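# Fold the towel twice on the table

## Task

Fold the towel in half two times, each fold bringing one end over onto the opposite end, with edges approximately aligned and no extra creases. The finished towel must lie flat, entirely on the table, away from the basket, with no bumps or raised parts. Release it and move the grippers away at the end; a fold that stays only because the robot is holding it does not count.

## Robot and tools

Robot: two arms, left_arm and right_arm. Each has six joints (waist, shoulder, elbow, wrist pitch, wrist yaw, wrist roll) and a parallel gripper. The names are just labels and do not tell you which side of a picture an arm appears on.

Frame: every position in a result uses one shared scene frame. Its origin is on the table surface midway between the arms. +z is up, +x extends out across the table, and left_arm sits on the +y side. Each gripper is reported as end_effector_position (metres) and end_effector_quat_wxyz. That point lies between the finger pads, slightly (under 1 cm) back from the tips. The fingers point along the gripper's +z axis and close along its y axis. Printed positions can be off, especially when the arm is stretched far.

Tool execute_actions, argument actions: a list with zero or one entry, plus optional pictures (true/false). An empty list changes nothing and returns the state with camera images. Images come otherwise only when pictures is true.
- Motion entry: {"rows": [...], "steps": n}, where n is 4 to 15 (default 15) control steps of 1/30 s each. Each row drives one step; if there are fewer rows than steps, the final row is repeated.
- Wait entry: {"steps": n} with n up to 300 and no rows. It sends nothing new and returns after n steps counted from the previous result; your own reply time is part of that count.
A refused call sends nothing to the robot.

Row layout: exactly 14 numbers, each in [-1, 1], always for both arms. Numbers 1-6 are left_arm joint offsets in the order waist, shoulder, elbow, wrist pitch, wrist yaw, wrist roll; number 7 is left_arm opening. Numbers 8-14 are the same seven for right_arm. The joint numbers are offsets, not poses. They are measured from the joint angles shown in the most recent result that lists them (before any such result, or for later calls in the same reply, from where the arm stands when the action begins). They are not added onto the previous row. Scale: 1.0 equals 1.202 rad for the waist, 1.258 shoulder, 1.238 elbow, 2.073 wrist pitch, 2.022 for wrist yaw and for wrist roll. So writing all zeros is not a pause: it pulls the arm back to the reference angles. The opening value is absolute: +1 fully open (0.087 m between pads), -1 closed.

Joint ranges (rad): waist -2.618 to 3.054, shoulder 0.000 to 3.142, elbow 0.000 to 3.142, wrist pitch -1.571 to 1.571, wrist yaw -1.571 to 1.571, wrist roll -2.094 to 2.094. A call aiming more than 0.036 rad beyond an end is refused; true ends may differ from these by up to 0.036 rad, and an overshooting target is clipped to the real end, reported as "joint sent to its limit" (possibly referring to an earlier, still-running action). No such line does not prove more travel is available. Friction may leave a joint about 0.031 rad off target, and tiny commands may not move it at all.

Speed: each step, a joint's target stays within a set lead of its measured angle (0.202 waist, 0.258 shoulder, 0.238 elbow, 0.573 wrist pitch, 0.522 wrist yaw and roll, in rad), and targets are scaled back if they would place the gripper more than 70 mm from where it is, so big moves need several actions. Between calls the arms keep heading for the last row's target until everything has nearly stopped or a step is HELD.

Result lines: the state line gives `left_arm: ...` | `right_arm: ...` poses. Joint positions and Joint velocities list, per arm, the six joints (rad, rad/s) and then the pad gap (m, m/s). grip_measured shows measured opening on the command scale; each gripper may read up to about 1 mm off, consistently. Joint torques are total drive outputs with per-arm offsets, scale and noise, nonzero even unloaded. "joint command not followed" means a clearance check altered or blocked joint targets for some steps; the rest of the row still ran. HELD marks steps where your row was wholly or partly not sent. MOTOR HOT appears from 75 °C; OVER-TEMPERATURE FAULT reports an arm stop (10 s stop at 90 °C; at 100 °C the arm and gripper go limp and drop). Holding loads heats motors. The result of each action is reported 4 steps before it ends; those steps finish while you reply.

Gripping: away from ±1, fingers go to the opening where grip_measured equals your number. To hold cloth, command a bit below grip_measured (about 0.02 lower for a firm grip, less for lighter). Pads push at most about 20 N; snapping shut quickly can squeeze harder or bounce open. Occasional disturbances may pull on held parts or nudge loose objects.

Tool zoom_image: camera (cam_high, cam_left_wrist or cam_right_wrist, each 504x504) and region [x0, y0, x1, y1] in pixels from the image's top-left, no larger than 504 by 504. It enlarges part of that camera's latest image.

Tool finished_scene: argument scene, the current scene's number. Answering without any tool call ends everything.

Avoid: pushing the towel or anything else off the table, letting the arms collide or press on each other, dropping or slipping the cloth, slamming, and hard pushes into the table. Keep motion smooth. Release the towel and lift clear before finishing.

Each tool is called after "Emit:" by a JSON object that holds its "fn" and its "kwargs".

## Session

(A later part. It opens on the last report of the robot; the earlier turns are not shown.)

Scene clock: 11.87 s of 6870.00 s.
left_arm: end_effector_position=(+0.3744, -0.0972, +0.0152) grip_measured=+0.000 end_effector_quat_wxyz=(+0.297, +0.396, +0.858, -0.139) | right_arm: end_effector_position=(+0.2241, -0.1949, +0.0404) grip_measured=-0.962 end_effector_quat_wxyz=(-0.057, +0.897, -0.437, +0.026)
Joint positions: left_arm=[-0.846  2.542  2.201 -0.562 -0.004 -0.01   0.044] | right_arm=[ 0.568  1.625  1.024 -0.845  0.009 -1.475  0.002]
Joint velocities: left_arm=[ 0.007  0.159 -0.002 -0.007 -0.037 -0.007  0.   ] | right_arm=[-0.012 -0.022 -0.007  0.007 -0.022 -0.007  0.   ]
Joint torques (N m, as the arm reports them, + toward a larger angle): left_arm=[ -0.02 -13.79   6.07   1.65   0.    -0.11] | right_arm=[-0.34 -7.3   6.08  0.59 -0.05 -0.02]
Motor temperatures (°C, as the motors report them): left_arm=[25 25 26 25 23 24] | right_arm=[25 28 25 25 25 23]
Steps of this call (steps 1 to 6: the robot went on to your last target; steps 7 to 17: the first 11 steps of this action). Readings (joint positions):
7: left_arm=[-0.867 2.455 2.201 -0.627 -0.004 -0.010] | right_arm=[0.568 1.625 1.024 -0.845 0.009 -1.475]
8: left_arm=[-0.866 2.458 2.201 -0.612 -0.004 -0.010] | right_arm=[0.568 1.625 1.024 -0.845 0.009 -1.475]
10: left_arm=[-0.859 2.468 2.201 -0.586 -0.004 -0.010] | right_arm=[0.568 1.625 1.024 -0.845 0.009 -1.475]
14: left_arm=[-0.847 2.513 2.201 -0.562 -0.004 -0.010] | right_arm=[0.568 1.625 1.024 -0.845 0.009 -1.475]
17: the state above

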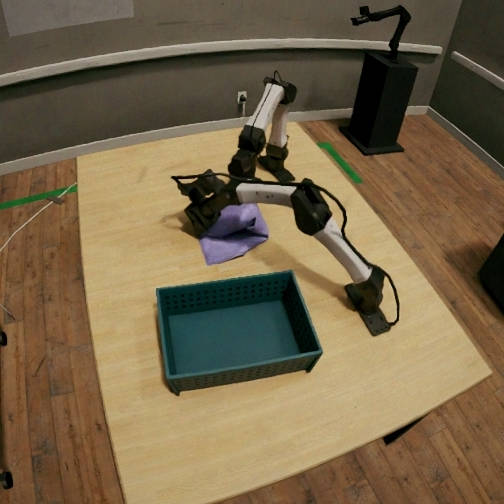

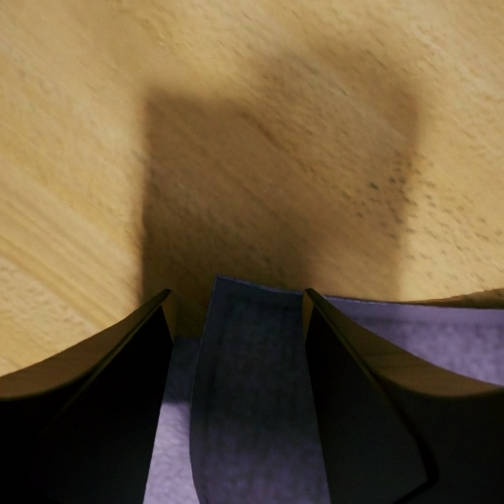

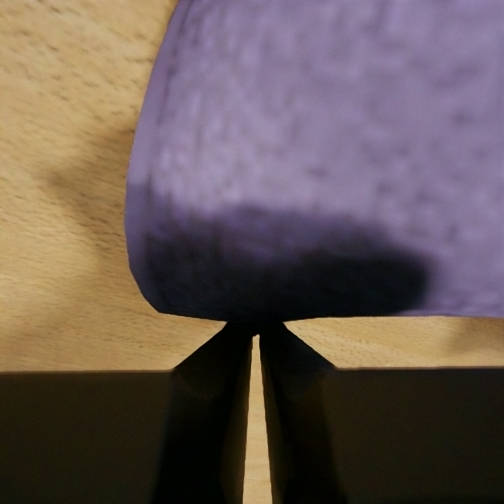

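Slightly back and down, then close.

Emit:
{"fn": "execute_actions", "kwargs": {"actions": [{"rows":[[-0.012,0.005,0,-0.025,0,0,0,0,0,0,0,0,0,-1],[-0.012,0.005,0,-0.025,0,0,0,0,0,0,0,0,0,-1],[-0.012,0.005,0,-0.025,0,0,0,0,0,0,0,0,0,-1],[-0.012,0.025,0,-0.025,0,0,0,0,0,0,0,0,0,-1],[-0.012,0.025,0,-0.025,0,0,0,0,0,0,0,0,0,-1],[-0.012,0.025,0,-0.025,0,0,0,0,0,0,0,0,0,-1],[-0.012,0.025,0,-0.025,0,0,0,0,0,0,0,0,0,-1],[-0.012,0.025,0,-0.025,0,0,-0.2,0,0,0,0,0,0,-1],[-0.012,0.025,0,-0.025,0,0,-0.4,0,0,0,0,0,0,-1],[-0.012,0.025,0,-0.025,0,0,-0.6,0,0,0,0,0,0,-1],[-0.012,0.025,0,-0.025,0,0,-0.8,0,0,0,0,0,0,-1],[-0.012,0.025,0,-0.025,0,0,-1,0,0,0,0,0,0,-1]],"steps":15}]}}

Emit:
{"fn": "execute_actions", "kwargs": {"actions": [{"rows":[[0,0,0,0,0,0,-1,0,0,0,0,0,0,-1],[0,-0.02,0,0,0,0,-1,0,0,0,0,0,0,-1],[0,-0.04,0,0,0,0,-1,0,0,0,0,0,0,-1],[0,-0.06,0,0,0,0,-1,0,0,0,0,0,0,-1]],"steps":15}], "pictures": true}}

Scene clock: 12.47 s of 6870.00 s.
left_arm: end_effector_position=(+0.3725, -0.0973, +0.0147) grip_measured=-0.683 end_effector_quat_wxyz=(+0.294, +0.397, +0.858, -0.138) | right_arm: end_effector_position=(+0.2241, -0.1949, +0.0404) grip_measured=-0.962 end_effector_quat_wxyz=(-0.057, +0.897, -0.437, +0.026)
Joint positions: left_arm=[-0.848  2.542  2.201 -0.568 -0.003 -0.01   0.014] | right_arm=[ 0.568  1.625  1.024 -0.845  0.009 -1.475  0.002]
Joint velocities: left_arm=[-0.037 -0.002 -0.017 -0.037 -0.066  0.037 -0.205] | right_arm=[ 0.002 -0.012  0.002 -0.007 -0.007  0.037 -0.   ]
Joint torques (N m, as the arm reports them, + toward a larger angle): left_arm=[ -1.18 -11.57   6.61   1.14  -0.02  -0.1 ] | right_arm=[-0.63 -7.42  5.83  0.6  -0.05  0.  ]
Motor temperatures (°C, as the motors report them): left_arm=[25 25 26 25 23 24] | right_arm=[25 28 25 25 25 23]
Steps of this call (steps 1 to 4: the last 4 steps of your previous action; steps 5 to 7: the robot went on to your last target; steps 8 to 18: the first 11 steps of this action). Readings (joint positions):
8: left_arm=[-0.846 2.542 2.201 -0.556 -0.004 -0.010] | right_arm=[0.568 1.625 1.024 -0.845 0.009 -1.475]
9: left_arm=[-0.846 2.542 2.201 -0.561 -0.004 -0.010] | right_arm=[0.568 1.625 1.024 -0.845 0.009 -1.475]
11: left_arm=[-0.846 2.542 2.201 -0.567 -0.004 -0.010] | right_arm=[0.568 1.625 1.024 -0.845 0.009 -1.475]
15: left_arm=[-0.846 2.542 2.201 -0.567 -0.004 -0.010] | right_arm=[0.568 1.625 1.024 -0.845 0.009 -1.475]
18: the state above

Scene clock: 12.97 s of 6870.00 s.
left_arm: end_effector_position=(+0.3750, -0.1039, +0.0667) grip_measured=-0.987 end_effector_quat_wxyz=(+0.331, +0.392, +0.844, -0.157) | right_arm: end_effector_position=(+0.2241, -0.1949, +0.0404) grip_measured=-0.962 end_effector_quat_wxyz=(-0.057, +0.897, -0.437, +0.026)
Joint positions: left_arm=[-0.852  2.455  2.201 -0.566 -0.002 -0.01   0.001] | right_arm=[ 0.568  1.625  1.024 -0.845  0.009 -1.475  0.002]
Joint velocities: left_arm=[ 0.012 -0.1    0.007  0.037 -0.007 -0.007  0.   ] | right_arm=[-0.002  0.002 -0.007 -0.007  0.051 -0.022  0.   ]
Joint torques (N m, as the arm reports them, + toward a larger angle): left_arm=[ -0.5  -12.2    6.79   1.55  -0.05  -0.1 ] | right_arm=[-0.49 -7.35  5.78  0.59 -0.04 -0.03]
Motor temperatures (°C, as the motors report them): left_arm=[25 26 26 25 23 24] | right_arm=[25 28 25 25 25 23]
Steps of this call (steps 1 to 4: the last 4 steps of your previous action; steps 5 to 15: the first 11 steps of this action, its rows measured from where the robot was after step 4). Readings (joint positions):
4: left_arm=[-0.852 2.542 2.201 -0.568 -0.002 -0.010] | right_arm=[0.568 1.625 1.024 -0.845 0.009 -1.475]
5: left_arm=[-0.852 2.542 2.201 -0.567 -0.002 -0.010] | right_arm=[0.568 1.625 1.024 -0.845 0.009 -1.475]
6: left_arm=[-0.852 2.539 2.201 -0.567 -0.002 -0.010] | right_arm=[0.568 1.625 1.024 -0.845 0.009 -1.475]
8: left_arm=[-0.852 2.527 2.201 -0.568 -0.002 -0.010] | right_arm=[0.568 1.625 1.024 -0.845 0.009 -1.475]
12: left_arm=[-0.852 2.478 2.201 -0.569 -0.002 -0.010] | right_arm=[0.568 1.625 1.024 -0.845 0.009 -1.475]
15: the state above

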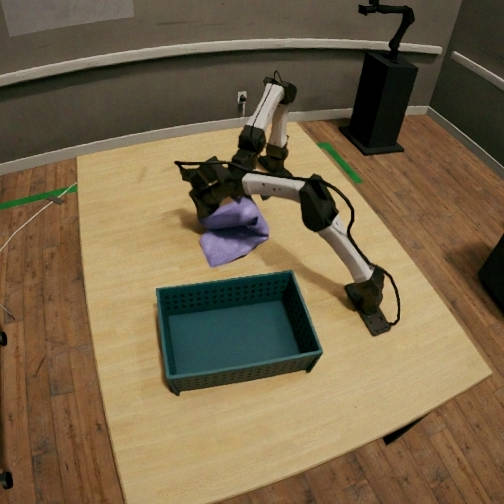

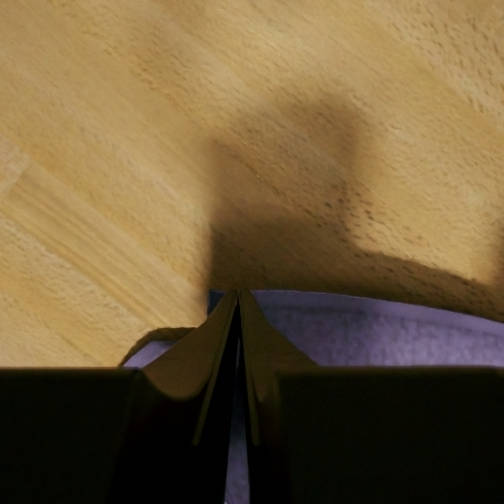

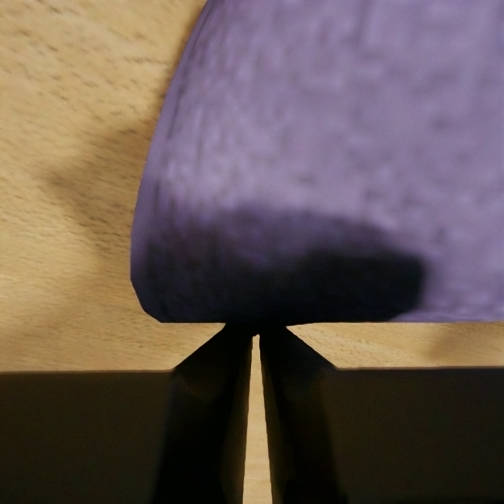

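Emit:
{"fn": "execute_actions", "kwargs": {"actions": [{"rows":[[0,0,0,-0.043,0,0,0,0,0,0,0,0,0,-1],[0,0.01,0,-0.043,0,0,0,0,0,0,0,0,0,-1],[0,0.02,0,-0.043,0,0,0,0,0,0,0,0,0,-1],[0,0.03,0,-0.043,0,0,0,0,0,0,0,0,0,-1],[0,0.04,0,-0.043,0,0,0,0,0,0,0,0,0,-1],[0,0.05,0,-0.043,0,0,0,0,0,0,0,0,0,-1],[0,0.06,0,-0.043,0,0,0,0,0,0,0,0,0,-1],[0,0.07,0,-0.043,0,0,0,0,0,0,0,0,0,-1]],"steps":15}]}}

Emit:
{"fn": "execute_actions", "kwargs": {"actions": [{"steps":5}], "pictures": true}}

Scene clock: 13.60 s of 6870.00 s.
left_arm: end_effector_position=(+0.3650, -0.0918, +0.0228) grip_measured=+0.000 end_effector_quat_wxyz=(+0.282, +0.401, +0.861, -0.134) | right_arm: end_effector_position=(+0.2241, -0.1949, +0.0404) grip_measured=-0.962 end_effector_quat_wxyz=(-0.057, +0.897, -0.437, +0.026)
Joint positions: left_arm=[-0.852  2.518  2.201 -0.618 -0.002 -0.01   0.044] | right_arm=[ 0.568  1.625  1.024 -0.845  0.009 -1.475  0.002]
Joint velocities: left_arm=[-0.002  0.3    0.002 -0.183 -0.007 -0.022 -0.   ] | right_arm=[-0.017 -0.017 -0.002 -0.022 -0.007 -0.022 -0.   ]
Joint torques (N m, as the arm reports them, + toward a larger angle): left_arm=[ -0.49 -13.     6.63   1.36  -0.04  -0.08] | right_arm=[-0.34 -7.48  5.69  0.59 -0.08 -0.01]
Motor temperatures (°C, as the motors report them): left_arm=[25 26 26 25 23 24] | right_arm=[25 29 26 24 25 23]
Steps of this call (steps 1 to 4: the last 4 steps of your previous action; steps 5 to 8: the robot went on to your last target; steps 9 to 19: the first 11 steps of this action). Readings (joint positions):
9: left_arm=[-0.852 2.454 2.201 -0.571 -0.002 -0.010] | right_arm=[0.568 1.625 1.024 -0.845 0.009 -1.475]
10: left_arm=[-0.852 2.454 2.201 -0.582 -0.002 -0.010] | right_arm=[0.568 1.625 1.024 -0.845 0.009 -1.475]
12: left_arm=[-0.852 2.456 2.201 -0.599 -0.002 -0.010] | right_arm=[0.568 1.625 1.024 -0.845 0.009 -1.475]
16: left_arm=[-0.852 2.484 2.201 -0.608 -0.002 -0.010] | right_arm=[0.568 1.625 1.024 -0.845 0.009 -1.475]
19: the state above

Scene clock: 13.77 s of 6870.00 s.
left_arm: end_effector_position=(+0.3636, -0.0900, +0.0160) grip_measured=+0.000 end_effector_quat_wxyz=(+0.276, +0.402, +0.864, -0.130) | right_arm: end_effector_position=(+0.2241, -0.1949, +0.0404) grip_measured=-0.962 end_effector_quat_wxyz=(-0.057, +0.897, -0.437, +0.026)
Joint positions: left_arm=[-0.852  2.529  2.201 -0.624 -0.003 -0.01   0.044] | right_arm=[ 0.568  1.625  1.024 -0.845  0.009 -1.475  0.002]
Joint velocities: left_arm=[-0.037 -0.012 -0.007  0.007 -0.037  0.081 -0.   ] | right_arm=[-0.022 -0.012 -0.007  0.037 -0.022 -0.037 -0.001]
Joint torques (N m, as the arm reports them, + toward a larger angle): left_arm=[ -0.57 -12.64   6.55   1.22  -0.03  -0.1 ] | right_arm=[-0.44 -7.31  5.85  0.61 -0.05 -0.01]
Motor temperatures (°C, as the motors report them): left_arm=[25 26 26 25 23 24] | right_arm=[25 29 26 24 25 23]
Kept back: nothing.
Steps of this call (steps 1 to 4: the last 4 steps of your previous action; step 5: the robot went on to your last target). Readings (joint positions):
1: left_arm=[-0.852 2.527 2.201 -0.623 -0.002 -0.010] | right_arm=[0.568 1.625 1.024 -0.845 0.009 -1.475]
2: left_arm=[-0.852 2.532 2.201 -0.624 -0.003 -0.010] | right_arm=[0.568 1.625 1.024 -0.845 0.009 -1.475]
4: left_arm=[-0.852 2.529 2.201 -0.624 -0.003 -0.010] | right_arm=[0.568 1.625 1.024 -0.845 0.009 -1.475]
5: the state above

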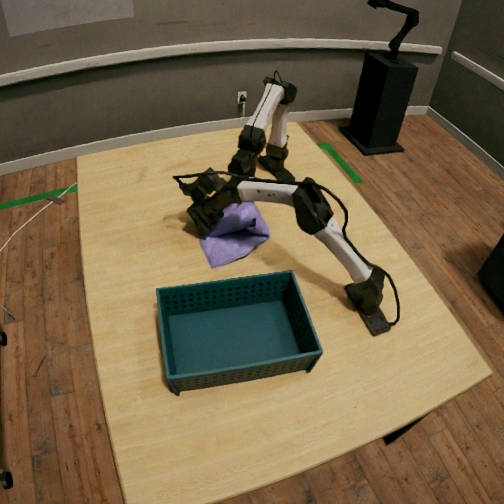

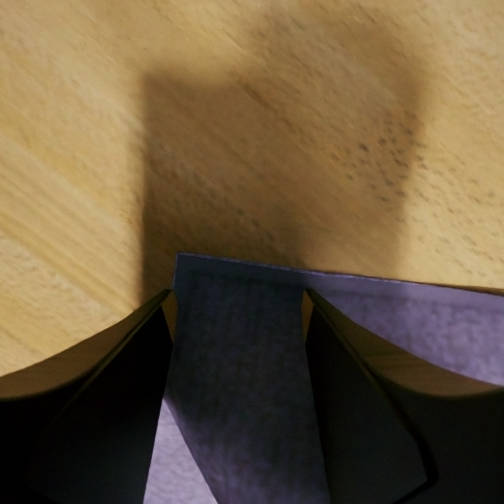

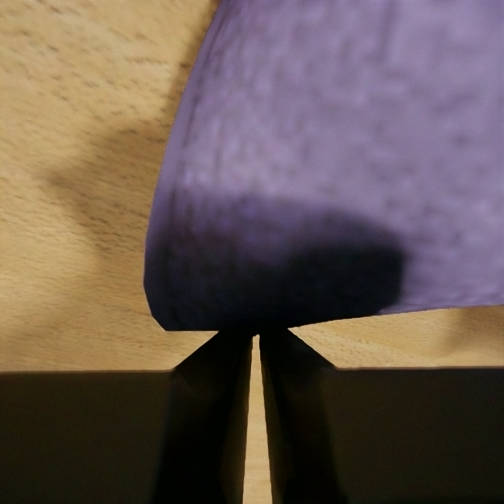

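Emit:
{"fn": "execute_actions", "kwargs": {"actions": [{"rows":[[0,0.025,0,0,0,0,-0.1,0,0,0,0,0,0,-1],[0,0.025,0,0,0,0,-0.25,0,0,0,0,0,0,-1],[0,0.025,0,0,0,0,-0.4,0,0,0,0,0,0,-1],[0,0.025,0,0,0,0,-0.55,0,0,0,0,0,0,-1],[0,0.025,0,0,0,0,-0.7,0,0,0,0,0,0,-1],[0,0.025,0,0,0,0,-0.85,0,0,0,0,0,0,-1],[0,0.025,0,0,0,0,-1,0,0,0,0,0,0,-1]],"steps":10}]}}

Emit:
{"fn": "execute_actions", "kwargs": {"actions": [{"rows":[[0,-0.02,0,0,0,0,-1,0,0,0,0,0,0,-1],[0,-0.04,0,0,0,0,-1,0,0,0,0,0,0,-1]],"steps":14}], "pictures": true}}

Scene clock: 14.13 s of 6870.00 s.
left_arm: end_effector_position=(+0.3634, -0.0900, +0.0152) grip_measured=-0.765 end_effector_quat_wxyz=(+0.275, +0.402, +0.864, -0.130) | right_arm: end_effector_position=(+0.2241, -0.1949, +0.0404) grip_measured=-0.962 end_effector_quat_wxyz=(-0.057, +0.897, -0.437, +0.026)
Joint positions: left_arm=[-0.852  2.53   2.201 -0.624 -0.002 -0.01   0.01 ] | right_arm=[ 0.568  1.625  1.024 -0.845  0.009 -1.475  0.002]
Joint velocities: left_arm=[ 0.007 -0.012  0.012  0.081 -0.066 -0.022 -0.149] | right_arm=[ 0.012  0.007  0.002 -0.022  0.081 -0.051  0.001]
Joint torques (N m, as the arm reports them, + toward a larger angle): left_arm=[ -0.45 -11.55   6.55   1.44  -0.06  -0.1 ] | right_arm=[-0.49 -7.37  5.81  0.52 -0.08  0.  ]
Motor temperatures (°C, as the motors report them): left_arm=[25 27 26 25 23 24] | right_arm=[25 29 26 24 25 23]
Steps of this call (steps 1 to 5: the robot went on to your last target; steps 6 to 11: the first 6 steps of this action). Readings (joint positions):
6: left_arm=[-0.852 2.530 2.201 -0.625 -0.003 -0.010] | right_arm=[0.568 1.625 1.024 -0.845 0.009 -1.475]
7: left_arm=[-0.852 2.530 2.201 -0.624 -0.003 -0.010] | right_arm=[0.568 1.625 1.024 -0.845 0.009 -1.475]
9: left_arm=[-0.852 2.530 2.201 -0.624 -0.002 -0.010] | right_arm=[0.568 1.625 1.024 -0.845 0.009 -1.475]
11: the state above

Scene clock: 14.60 s of 6870.00 s.
left_arm: end_effector_position=(+0.3664, -0.0936, +0.0484) grip_measured=-1.000 end_effector_quat_wxyz=(+0.299, +0.398, +0.855, -0.142) | right_arm: end_effector_position=(+0.2241, -0.1949, +0.0404) grip_measured=-0.962 end_effector_quat_wxyz=(-0.057, +0.897, -0.437, +0.026)
Joint positions: left_arm=[-0.852  2.473  2.201 -0.624 -0.002 -0.01   0.   ] | right_arm=[ 0.568  1.625  1.024 -0.845  0.009 -1.475  0.002]
Joint velocities: left_arm=[-0.002 -0.056 -0.022  0.022 -0.051 -0.022  0.   ] | right_arm=[ 0.027  0.002 -0.002  0.007  0.022 -0.037 -0.   ]
Joint torques (N m, as the arm reports them, + toward a larger angle): left_arm=[ -0.49 -12.65   6.79   1.54  -0.02  -0.09] | right_arm=[-0.55 -7.5   5.75  0.58 -0.07 -0.01]
Motor temperatures (°C, as the motors report them): left_arm=[25 27 26 25 23 24] | right_arm=[25 29 26 24 25 23]
Steps of this call (steps 1 to 4: the last 4 steps of your previous action; steps 5 to 14: the first 10 steps of this action, its rows measured from where the robot was after step 4). Readings (joint positions):
4: left_arm=[-0.852 2.530 2.201 -0.623 -0.002 -0.010] | right_arm=[0.568 1.625 1.024 -0.845 0.009 -1.475]
5: left_arm=[-0.852 2.528 2.201 -0.623 -0.002 -0.010] | right_arm=[0.568 1.625 1.024 -0.845 0.009 -1.475]
6: left_arm=[-0.852 2.524 2.201 -0.623 -0.002 -0.010] | right_arm=[0.568 1.625 1.024 -0.845 0.009 -1.475]
8: left_arm=[-0.852 2.511 2.201 -0.624 -0.002 -0.010] | right_arm=[0.568 1.625 1.024 -0.845 0.009 -1.475]
12: left_arm=[-0.852 2.479 2.201 -0.624 -0.002 -0.010] | right_arm=[0.568 1.625 1.024 -0.845 0.009 -1.475]
14: the state above

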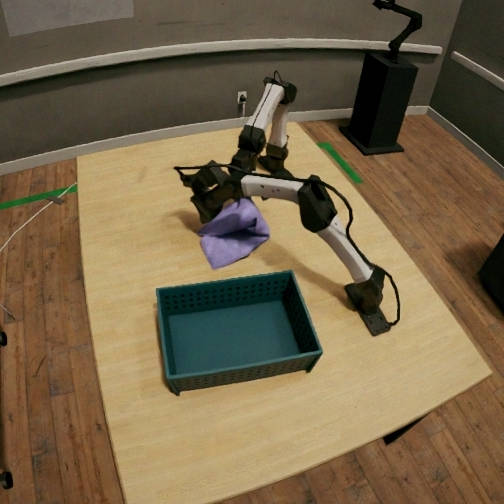

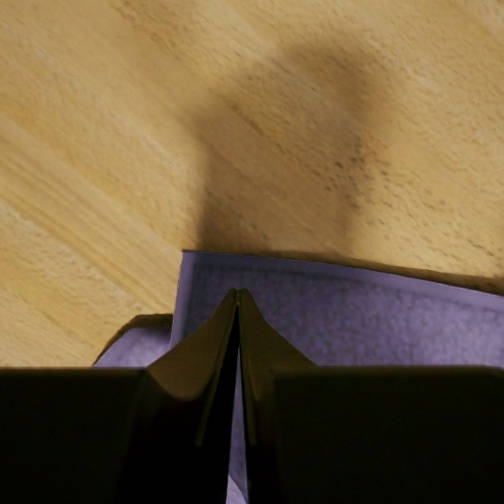

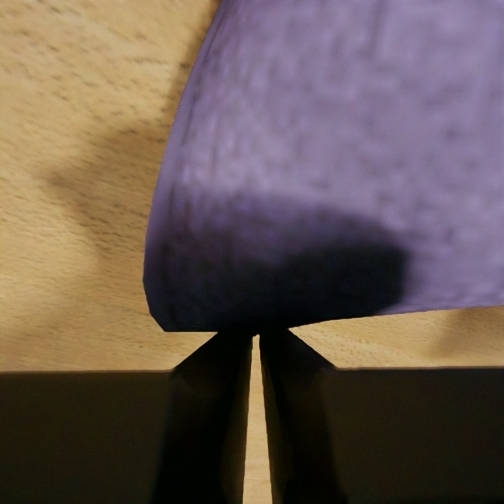

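Emit:
{"fn": "execute_actions", "kwargs": {"actions": [{"rows":[[0,-0.04,0,0,0,0,0.3,0,0,0,0,0,0,-1],[0,-0.08,0,-0.03,0,0,0.3,0.03,0,0,0,0,0,-1],[0,-0.12,-0.02,-0.06,0,0,0.3,0.06,0,0,0,0,0,-1],[0,-0.152,-0.042,-0.09,0,0,0.3,0.09,0,0,0,0,0,-1],[0,-0.152,-0.042,-0.12,0,0,0.3,0.12,0,0,0,0,0,-1],[0,-0.152,-0.042,-0.165,0,0,0.3,0.15,0,0,0,0,0,-1],[0,-0.152,-0.042,-0.165,0,0,0.3,0.18,0,0,0,0,0,-1],[0,-0.152,-0.042,-0.165,0,0,0.3,0.21,0,0,0,0,0,-1],[0,-0.152,-0.042,-0.165,0,0,0.3,0.25,0,0,0,0,0,-1]],"steps":15}]}}

Emit:
{"fn": "execute_actions", "kwargs": {"actions": [{"steps":10}], "pictures": true}}

Scene clock: 15.37 s of 6870.00 s.
left_arm: end_effector_position=(+0.3310, -0.0507, +0.1361) grip_measured=+0.300 end_effector_quat_wxyz=(+0.282, +0.401, +0.861, -0.134) | right_arm: end_effector_position=(+0.1666, -0.1339, +0.0405) grip_measured=-0.962 end_effector_quat_wxyz=(-0.060, +0.950, -0.307, +0.019)
Joint positions: left_arm=[-0.852  2.241  2.165 -0.861 -0.002 -0.01   0.057] | right_arm=[ 0.848  1.625  1.024 -0.845  0.01  -1.475  0.002]
Joint velocities: left_arm=[ 0.012 -0.042  0.012 -0.315  0.007 -0.037  0.001] | right_arm=[ 0.628 -0.007 -0.017 -0.022 -0.081  0.022 -0.001]
Joint torques (N m, as the arm reports them, + toward a larger angle): left_arm=[-0.5  -8.92  5.5   1.06 -0.01 -0.08] | right_arm=[-2.45 -7.32  5.93  0.58 -0.01  0.03]
Motor temperatures (°C, as the motors report them): left_arm=[25 28 26 25 23 24] | right_arm=[25 29 26 24 25 23]
Steps of this call (steps 1 to 4: the last 4 steps of your previous action; steps 5 to 12: the robot went on to your last target; steps 13 to 23: the first 11 steps of this action). Readings (joint positions):
13: left_arm=[-0.852 2.469 2.201 -0.624 -0.002 -0.010] | right_arm=[0.568 1.625 1.024 -0.845 0.009 -1.475]
14: left_arm=[-0.852 2.461 2.201 -0.632 -0.002 -0.010] | right_arm=[0.570 1.625 1.024 -0.845 0.009 -1.475]
16: left_arm=[-0.852 2.410 2.180 -0.677 -0.002 -0.010] | right_arm=[0.600 1.625 1.024 -0.845 0.012 -1.475]
20: left_arm=[-0.852 2.279 2.165 -0.818 -0.002 -0.010] | right_arm=[0.743 1.625 1.024 -0.845 0.014 -1.475]
23: the state above

Scene clock: 15.70 s of 6870.00 s.
left_arm: end_effector_position=(+0.3200, -0.0374, +0.1137) grip_measured=+0.300 end_effector_quat_wxyz=(+0.237, +0.407, +0.875, -0.112) | right_arm: end_effector_position=(+0.1614, -0.1298, +0.0403) grip_measured=-0.962 end_effector_quat_wxyz=(-0.060, +0.953, -0.297, +0.017)
Joint positions: left_arm=[-0.852  2.269  2.165 -0.937 -0.002 -0.01   0.057] | right_arm=[ 0.869  1.625  1.024 -0.845  0.008 -1.475  0.002]
Joint velocities: left_arm=[ 0.002 -0.002 -0.002 -0.081 -0.022 -0.022 -0.001] | right_arm=[ 0.002  0.002 -0.002  0.022 -0.081 -0.037  0.   ]
Joint torques (N m, as the arm reports them, + toward a larger angle): left_arm=[ -0.48 -11.1    5.33   1.19   0.    -0.09] | right_arm=[-0.54 -7.45  5.77  0.57 -0.03 -0.03]
Motor temperatures (°C, as the motors report them): left_arm=[25 28 26 25 23 24] | right_arm=[25 29 26 24 25 23]
Kept back: nothing.
Steps of this call (steps 1 to 4: the last 4 steps of your previous action; steps 5 to 10: the robot went on to your last target). Readings (joint positions):
1: left_arm=[-0.852 2.241 2.165 -0.872 -0.002 -0.010] | right_arm=[0.864 1.625 1.024 -0.845 0.009 -1.475]
2: left_arm=[-0.852 2.244 2.165 -0.884 -0.002 -0.010] | right_arm=[0.869 1.625 1.024 -0.845 0.008 -1.475]
4: left_arm=[-0.852 2.255 2.165 -0.906 -0.002 -0.010] | right_arm=[0.869 1.625 1.024 -0.845 0.008 -1.475]
8: left_arm=[-0.852 2.269 2.165 -0.932 -0.002 -0.010] | right_arm=[0.869 1.625 1.024 -0.845 0.008 -1.475]
10: the state above

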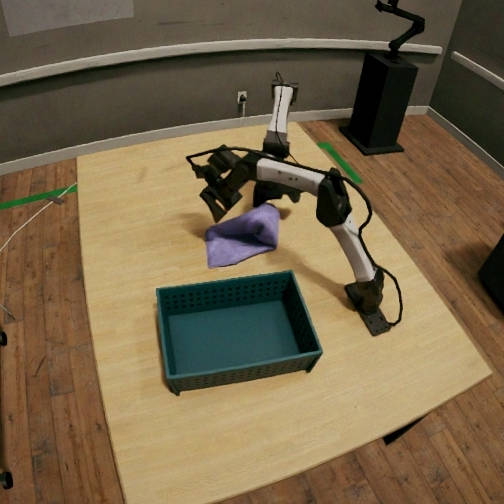

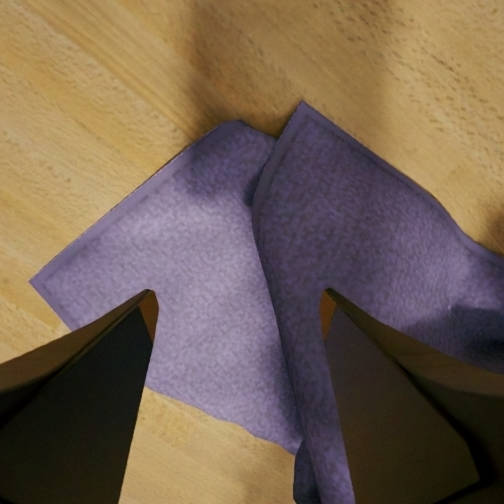

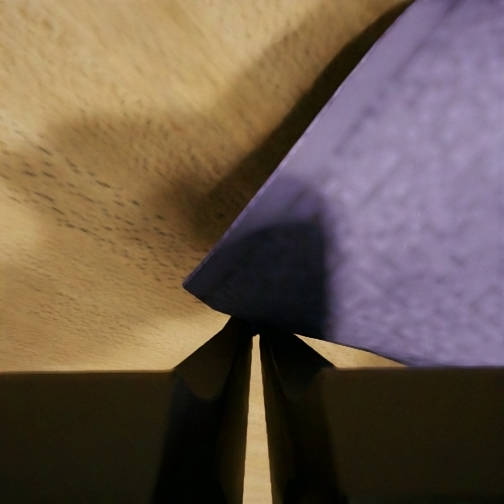

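Emit:
{"fn": "execute_actions", "kwargs": {"actions": [{"rows":[[-0.03,0.02,0.02,0.03,0,0,0.05,0,0,0,0,0,0,-1],[-0.06,0.04,0.04,0.06,0,0,0.05,0,0,0,0,0,0,-1],[-0.06,0.06,0.04,0.1,0,0,0.05,0,0,0,0,0,0,-1],[-0.06,0.08,0.04,0.1,0,0,0.05,0,0,0,0,0,0,-1],[-0.06,0.1,0.04,0.1,0,0,0.05,0,0,0,0,0,0,-1],[-0.06,0.12,0.04,0.1,0,0,0.05,0,0,0,0,0,0,-1],[-0.06,0.135,0.04,0.1,0,0,0.05,0,0,0,0,0,0,-1],[-0.06,0.15,0.04,0.1,0,0,0.05,0,0,0,0,0,0,-1],[-0.06,0.16,0.04,0.1,0,0,0.05,0,0,0,0,0,0,-1],[-0.06,0.17,0.04,0.1,0,0,0.05,0,0,0,0,0,0,-1]],"steps":15}]}}

Emit:
{"fn": "execute_actions", "kwargs": {"actions": [{"steps":8}], "pictures": true}}

Scene clock: 16.47 s of 6870.00 s.
left_arm: end_effector_position=(+0.3153, -0.1024, +0.0547) grip_measured=+0.050 end_effector_quat_wxyz=(+0.257, +0.437, +0.851, -0.134) | right_arm: end_effector_position=(+0.1614, -0.1298, +0.0403) grip_measured=-0.962 end_effector_quat_wxyz=(-0.060, +0.953, -0.297, +0.017)
Joint positions: left_arm=[-0.929  2.445  2.214 -0.751 -0.002 -0.01   0.046] | right_arm=[ 0.869  1.625  1.024 -0.845  0.008 -1.475  0.002]
Joint velocities: left_arm=[-0.012  0.647  0.007  0.022  0.051  0.022  0.   ] | right_arm=[-0.007 -0.007  0.002 -0.066 -0.022  0.037 -0.   ]
Joint torques (N m, as the arm reports them, + toward a larger angle): left_arm=[ -0.09 -13.23   6.61   1.61  -0.04  -0.04] | right_arm=[-0.29 -7.26  5.8   0.56 -0.05 -0.02]
Motor temperatures (°C, as the motors report them): left_arm=[25 28 26 25 23 24] | right_arm=[25 29 26 24 25 23]
Steps of this call (steps 1 to 12: the robot went on to your last target; steps 13 to 23: the first 11 steps of this action). Readings (joint positions):
13: left_arm=[-0.853 2.269 2.165 -0.937 -0.002 -0.010] | right_arm=[0.869 1.625 1.024 -0.845 0.008 -1.475]
14: left_arm=[-0.859 2.274 2.171 -0.927 -0.004 -0.010] | right_arm=[0.869 1.625 1.024 -0.845 0.008 -1.475]
16: left_arm=[-0.881 2.298 2.194 -0.867 -0.005 -0.010] | right_arm=[0.869 1.625 1.024 -0.845 0.008 -1.475]
20: left_arm=[-0.924 2.375 2.214 -0.769 -0.003 -0.010] | right_arm=[0.869 1.625 1.024 -0.845 0.008 -1.475]
23: the state above

Scene clock: 16.73 s of 6870.00 s.
left_arm: end_effector_position=(+0.3143, -0.1002, +0.0297) grip_measured=+0.050 end_effector_quat_wxyz=(+0.240, +0.440, +0.857, -0.125) | right_arm: end_effector_position=(+0.1614, -0.1298, +0.0403) grip_measured=-0.962 end_effector_quat_wxyz=(-0.060, +0.953, -0.297, +0.017)
Joint positions: left_arm=[-0.929  2.49   2.214 -0.747 -0.002 -0.01   0.046] | right_arm=[ 0.869  1.625  1.024 -0.845  0.008 -1.475  0.002]
Joint velocities: left_arm=[-0.012 -0.081 -0.022 -0.007 -0.051  0.022  0.001] | right_arm=[-0.002  0.017 -0.002 -0.007  0.022  0.007  0.001]
Joint torques (N m, as the arm reports them, + toward a larger angle): left_arm=[ -0.03 -13.52   6.66   1.48   0.    -0.09] | right_arm=[-0.52 -7.51  5.84  0.59 -0.07  0.02]
Motor temperatures (°C, as the motors report them): left_arm=[25 28 26 25 23 24] | right_arm=[25 29 26 24 25 23]
Kept back: nothing.
Steps of this call (steps 1 to 4: the last 4 steps of your previous action; steps 5 to 8: the robot went on to your last target). Readings (joint positions):
1: left_arm=[-0.929 2.465 2.214 -0.751 -0.002 -0.010] | right_arm=[0.869 1.625 1.024 -0.845 0.008 -1.475]
2: left_arm=[-0.929 2.480 2.214 -0.751 -0.002 -0.010] | right_arm=[0.869 1.625 1.024 -0.845 0.008 -1.475]
4: left_arm=[-0.929 2.496 2.214 -0.751 -0.002 -0.010] | right_arm=[0.869 1.625 1.024 -0.845 0.008 -1.475]
8: the state above

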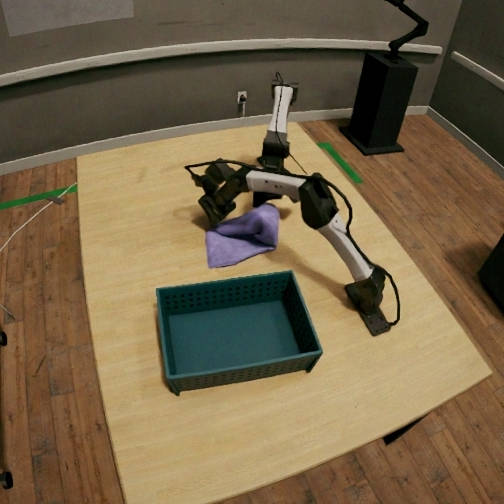

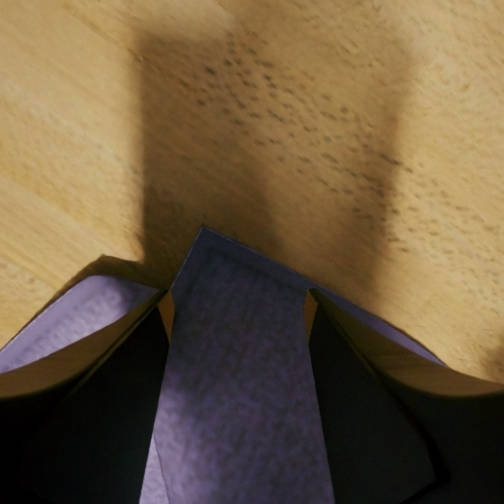

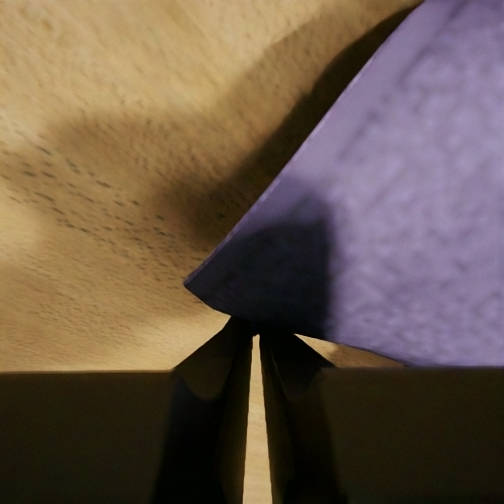

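Emit:
{"fn": "execute_actions", "kwargs": {"actions": [{"rows":[[0,0,0,0.022,0,0,0.2,0,0,0,0,0,0,-1],[0,0.01,0,0.022,0,0,0.2,0,0,0,0,0,0,-1],[0,0.02,0,0.022,0,0,0.2,0,0,0,0,0,0,-1],[0,0.03,0,0.022,0,0,0.2,0,0,0,0,0,0,-1],[0,0.045,0,0.022,0,0,0.2,0,0,0,0,0,0,-1]],"steps":15}], "pictures": true}}

Emit:
{"fn": "execute_actions", "kwargs": {"actions": [{"rows":[[0,0.02,0,0,0,0,0.05,0,0,0,0,0,0,-1],[0,0.02,0,0,0,0,-0.1,0,0,0,0,0,0,-1],[0,0.02,0,0,0,0,-0.25,0,0,0,0,0,0,-1],[0,0.02,0,0,0,0,-0.4,0,0,0,0,0,0,-1],[0,0.02,0,0,0,0,-0.55,0,0,0,0,0,0,-1],[0,0.02,0,0,0,0,-0.7,0,0,0,0,0,0,-1],[0,0.02,0,0,0,0,-0.85,0,0,0,0,0,0,-1],[0,0.02,0,0,0,0,-1,0,0,0,0,0,0,-1]],"steps":15}], "pictures": true}}

Scene clock: 17.43 s of 6870.00 s.
left_arm: end_effector_position=(+0.3171, -0.1042, +0.0130) grip_measured=+0.200 end_effector_quat_wxyz=(+0.239, +0.440, +0.857, -0.125) | right_arm: end_effector_position=(+0.1614, -0.1298, +0.0403) grip_measured=-0.962 end_effector_quat_wxyz=(-0.060, +0.953, -0.297, +0.017)
Joint positions: left_arm=[-0.929  2.526  2.214 -0.712 -0.002 -0.01   0.052] | right_arm=[ 0.869  1.625  1.024 -0.845  0.008 -1.475  0.002]
Joint velocities: left_arm=[-0.017 -0.09  -0.007  0.051  0.051  0.007  0.   ] | right_arm=[-0.002 -0.002  0.017 -0.081 -0.051 -0.037  0.001]
Joint torques (N m, as the arm reports them, + toward a larger angle): left_arm=[ -0.54 -11.62   6.52   1.45  -0.04  -0.07] | right_arm=[-0.38 -7.36  5.82  0.58 -0.06  0.04]
Motor temperatures (°C, as the motors report them): left_arm=[25 29 26 25 23 24] | right_arm=[25 29 26 24 25 23]
Steps of this call (steps 1 to 10: the robot went on to your last target; steps 11 to 21: the first 11 steps of this action). Readings (joint positions):
11: left_arm=[-0.929 2.486 2.214 -0.741 -0.002 -0.010] | right_arm=[0.869 1.625 1.024 -0.845 0.008 -1.475]
12: left_arm=[-0.929 2.486 2.214 -0.737 -0.002 -0.010] | right_arm=[0.869 1.625 1.024 -0.845 0.008 -1.475]
14: left_arm=[-0.929 2.488 2.214 -0.728 -0.002 -0.010] | right_arm=[0.869 1.625 1.024 -0.845 0.008 -1.475]
18: left_arm=[-0.929 2.512 2.214 -0.713 -0.002 -0.010] | right_arm=[0.869 1.625 1.024 -0.845 0.008 -1.475]
21: the state above

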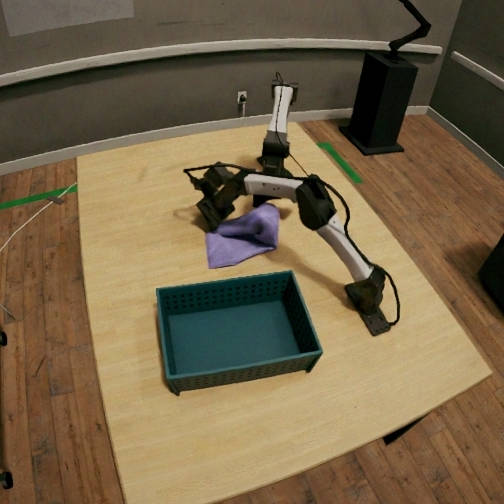

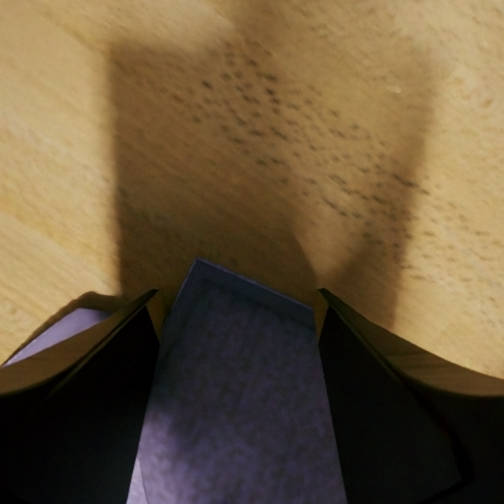

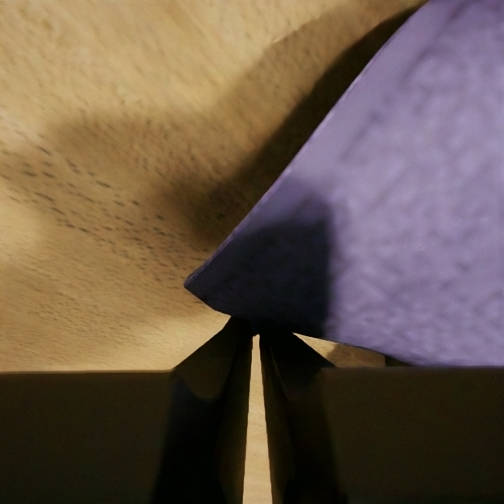

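Scene clock: 17.93 s of 6870.00 s.
left_arm: end_effector_position=(+0.3187, -0.1052, +0.0135) grip_measured=-0.998 end_effector_quat_wxyz=(+0.243, +0.439, +0.856, -0.125) | right_arm: end_effector_position=(+0.1614, -0.1298, +0.0403) grip_measured=-0.962 end_effector_quat_wxyz=(-0.060, +0.953, -0.297, +0.017)
Joint positions: left_arm=[-0.929  2.527  2.214 -0.705 -0.006 -0.01   0.   ] | right_arm=[ 0.869  1.625  1.024 -0.845  0.008 -1.475  0.002]
Joint velocities: left_arm=[-0.002  0.002  0.002 -0.037 -0.051  0.007 -0.003] | right_arm=[ 0.007 -0.002 -0.002  0.007  0.022  0.051  0.   ]
Joint torques (N m, as the arm reports them, + toward a larger angle): left_arm=[ -0.54 -11.88   6.38   1.4    0.02  -0.09] | right_arm=[-0.51 -7.53  5.77  0.56 -0.13 -0.05]
Motor temperatures (°C, as the motors report them): left_arm=[25 29 26 25 23 24] | right_arm=[25 29 26 24 25 23]
Steps of this call (steps 1 to 4: the last 4 steps of your previous action; steps 5 to 15: the first 11 steps of this action, its rows measured from where the robot was after step 4). Readings (joint positions):
4: left_arm=[-0.929 2.527 2.214 -0.705 -0.002 -0.010] | right_arm=[0.869 1.625 1.024 -0.845 0.008 -1.475]
5: left_arm=[-0.929 2.527 2.214 -0.705 -0.002 -0.010] | right_arm=[0.869 1.625 1.024 -0.845 0.008 -1.475]
6: left_arm=[-0.929 2.527 2.214 -0.705 -0.005 -0.010] | right_arm=[0.869 1.625 1.024 -0.845 0.008 -1.475]
8: left_arm=[-0.929 2.527 2.214 -0.705 -0.006 -0.010] | right_arm=[0.869 1.625 1.024 -0.845 0.008 -1.475]
12: left_arm=[-0.929 2.527 2.214 -0.705 -0.006 -0.010] | right_arm=[0.869 1.625 1.024 -0.845 0.008 -1.475]
15: the state above

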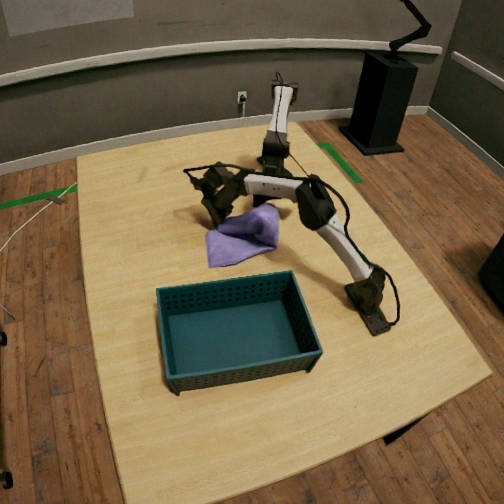

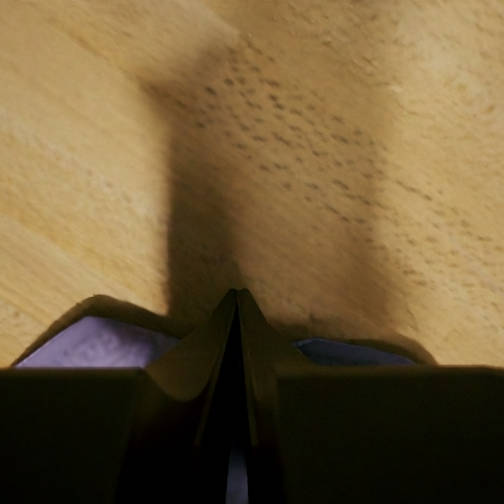

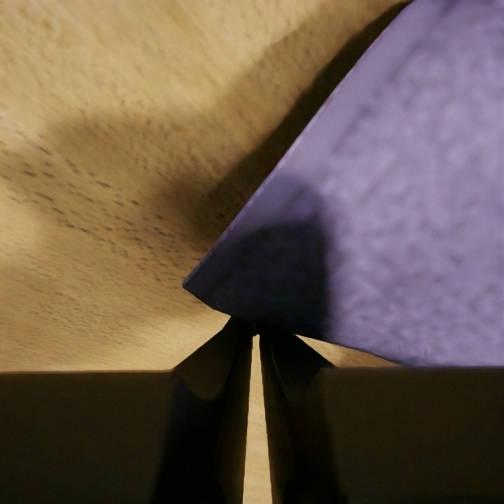

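Emit:
{"fn": "execute_actions", "kwargs": {"actions": [{"rows":[[0,0,0,0,0,0,-0.5,0,0,0,0,0,0,-1],[0,0,0,0,0,0,0,0,0,0,0,0,0,-1],[0,0,0,0,0,0,0.3,0,0,0,0,0,0,-1],[0,0,0,0,0,0,0.3,0,0,0,0,0,0,-1],[0,0,0,0,0,0,0.3,0,0,0,0,0,0,-1],[0,-0.01,0,-0.04,0,0,0.3,0,0,0,0,0,0,-1],[0,-0.01,0,-0.06,0,0,0.3,0,0,0,0,0,0,-1]],"steps":15}], "pictures": true}}

Scene clock: 19.57 s of 6870.00 s.
left_arm: end_effector_position=(+0.3105, -0.0948, +0.0134) grip_measured=+0.300 end_effector_quat_wxyz=(+0.221, +0.442, +0.862, -0.115) | right_arm: end_effector_position=(+0.1614, -0.1298, +0.0403) grip_measured=-0.962 end_effector_quat_wxyz=(-0.060, +0.953, -0.297, +0.017)
Joint positions: left_arm=[-0.929  2.517  2.214 -0.765 -0.002 -0.01   0.057] | right_arm=[ 0.869  1.625  1.024 -0.845  0.008 -1.475  0.002]
Joint velocities: left_arm=[ 0.002 -0.027 -0.002 -0.198 -0.022  0.022 -0.001] | right_arm=[ 0.017 -0.007  0.002 -0.007  0.022  0.081  0.   ]
Joint torques (N m, as the arm reports them, + toward a larger angle): left_arm=[ -0.57 -13.63   6.56   1.    -0.08  -0.08] | right_arm=[-0.51 -7.34  5.7   0.56 -0.02 -0.02]
Motor temperatures (°C, as the motors report them): left_arm=[25 30 27 26 23 24] | right_arm=[25 29 26 24 25 23]
Steps of this call (steps 1 to 4: the last 4 steps of your previous action; steps 5 to 15: the robot went on to your last target; steps 16 to 38: nothing new was sent; steps 39 to 49: the first 11 steps of this action). Readings (joint positions):
39: left_arm=[-0.929 2.527 2.214 -0.705 -0.005 -0.010] | right_arm=[0.869 1.625 1.024 -0.845 0.008 -1.475]
40: left_arm=[-0.929 2.527 2.214 -0.705 -0.005 -0.010] | right_arm=[0.869 1.625 1.024 -0.845 0.008 -1.475]
42: left_arm=[-0.929 2.527 2.214 -0.705 -0.003 -0.010] | right_arm=[0.869 1.625 1.024 -0.845 0.008 -1.475]
46: left_arm=[-0.929 2.521 2.214 -0.737 -0.001 -0.010] | right_arm=[0.869 1.625 1.024 -0.845 0.008 -1.475]
49: the state above

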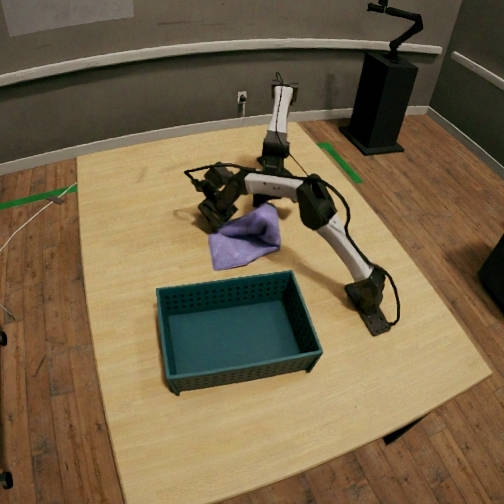

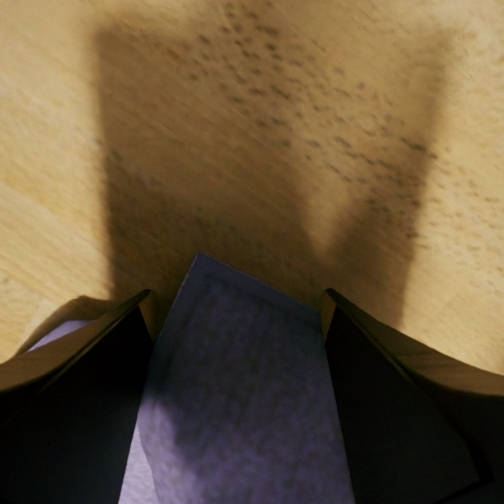

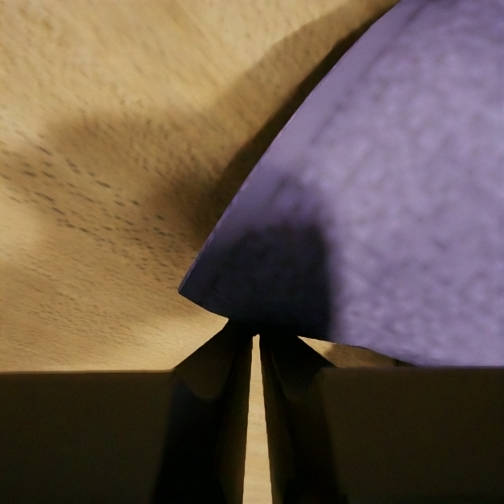

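Close quickly while moving back.

Emit:
{"fn": "execute_actions", "kwargs": {"actions": [{"rows":[[0,-0.02,0,-0.07,0,0,0.1,0,0,0,0,0,0,-1],[0,-0.02,0,-0.09,0,0,-0.2,0,0,0,0,0,0,-1],[0,-0.02,0,-0.11,0,0,-0.5,0,0,0,0,0,0,-1],[0,-0.025,0,-0.12,0,0,-0.8,0,0,0,0,0,0,-1],[0,-0.025,0,-0.12,0,0,-1,0,0,0,0,0,0,-1]],"steps":14}], "pictures": true}}

Scene clock: 20.03 s of 6870.00 s.
left_arm: end_effector_position=(+0.2852, -0.0585, +0.0162) grip_measured=-0.957 end_effector_quat_wxyz=(+0.150, +0.450, +0.877, -0.078) | right_arm: end_effector_position=(+0.1614, -0.1298, +0.0403) grip_measured=-0.962 end_effector_quat_wxyz=(-0.060, +0.953, -0.297, +0.017)
Joint positions: left_arm=[-0.929  2.489  2.214 -0.957 -0.002 -0.01   0.002] | right_arm=[ 0.869  1.625  1.024 -0.845  0.008 -1.475  0.002]
Joint velocities: left_arm=[ 0.002  0.002 -0.012 -0.271 -0.037  0.066 -0.001] | right_arm=[-0.002 -0.007 -0.017  0.022 -0.037 -0.007 -0.001]
Joint torques (N m, as the arm reports them, + toward a larger angle): left_arm=[ -0.44 -13.19   6.26   0.84  -0.02  -0.11] | right_arm=[-0.38 -7.16  5.84  0.58 -0.07  0.02]
Motor temperatures (°C, as the motors report them): left_arm=[25 30 27 25 23 24] | right_arm=[25 29 26 24 25 23]
Steps of this call (steps 1 to 4: the last 4 steps of your previous action; steps 5 to 14: the first 10 steps of this action). Readings (joint positions):
5: left_arm=[-0.929 2.513 2.214 -0.784 -0.002 -0.010] | right_arm=[0.869 1.625 1.024 -0.845 0.008 -1.475]
6: left_arm=[-0.929 2.510 2.214 -0.806 -0.002 -0.010] | right_arm=[0.869 1.625 1.024 -0.845 0.008 -1.475]
8: left_arm=[-0.929 2.501 2.214 -0.863 -0.002 -0.010] | right_arm=[0.869 1.625 1.024 -0.845 0.008 -1.475]
12: left_arm=[-0.929 2.489 2.214 -0.940 -0.002 -0.010] | right_arm=[0.869 1.625 1.024 -0.845 0.008 -1.475]
14: the state above

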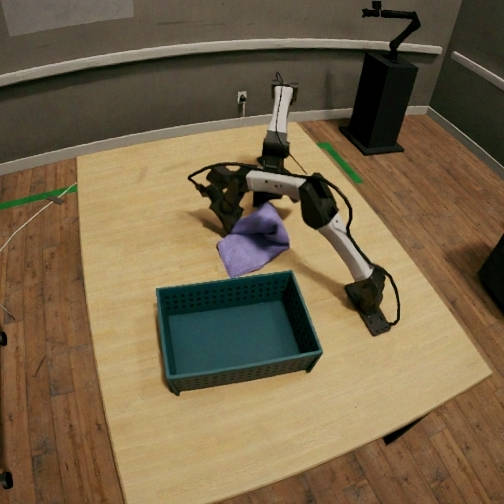

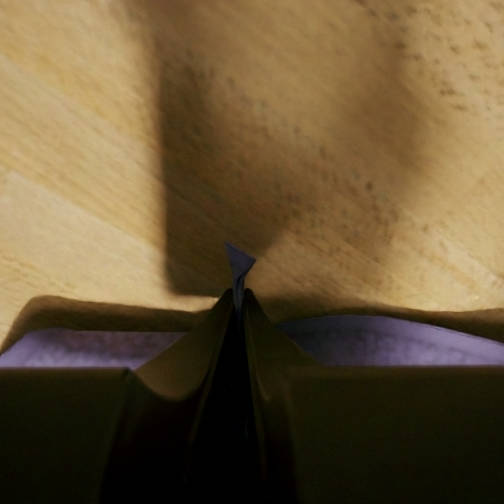

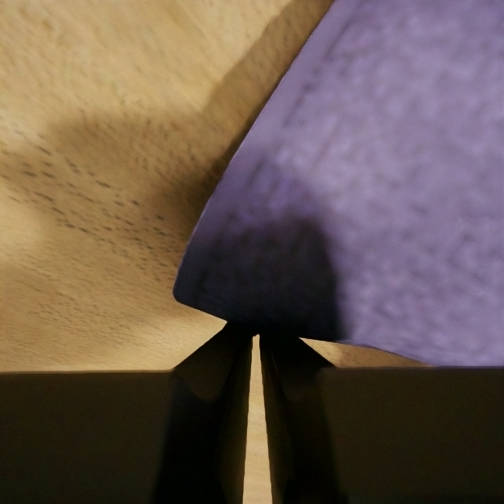

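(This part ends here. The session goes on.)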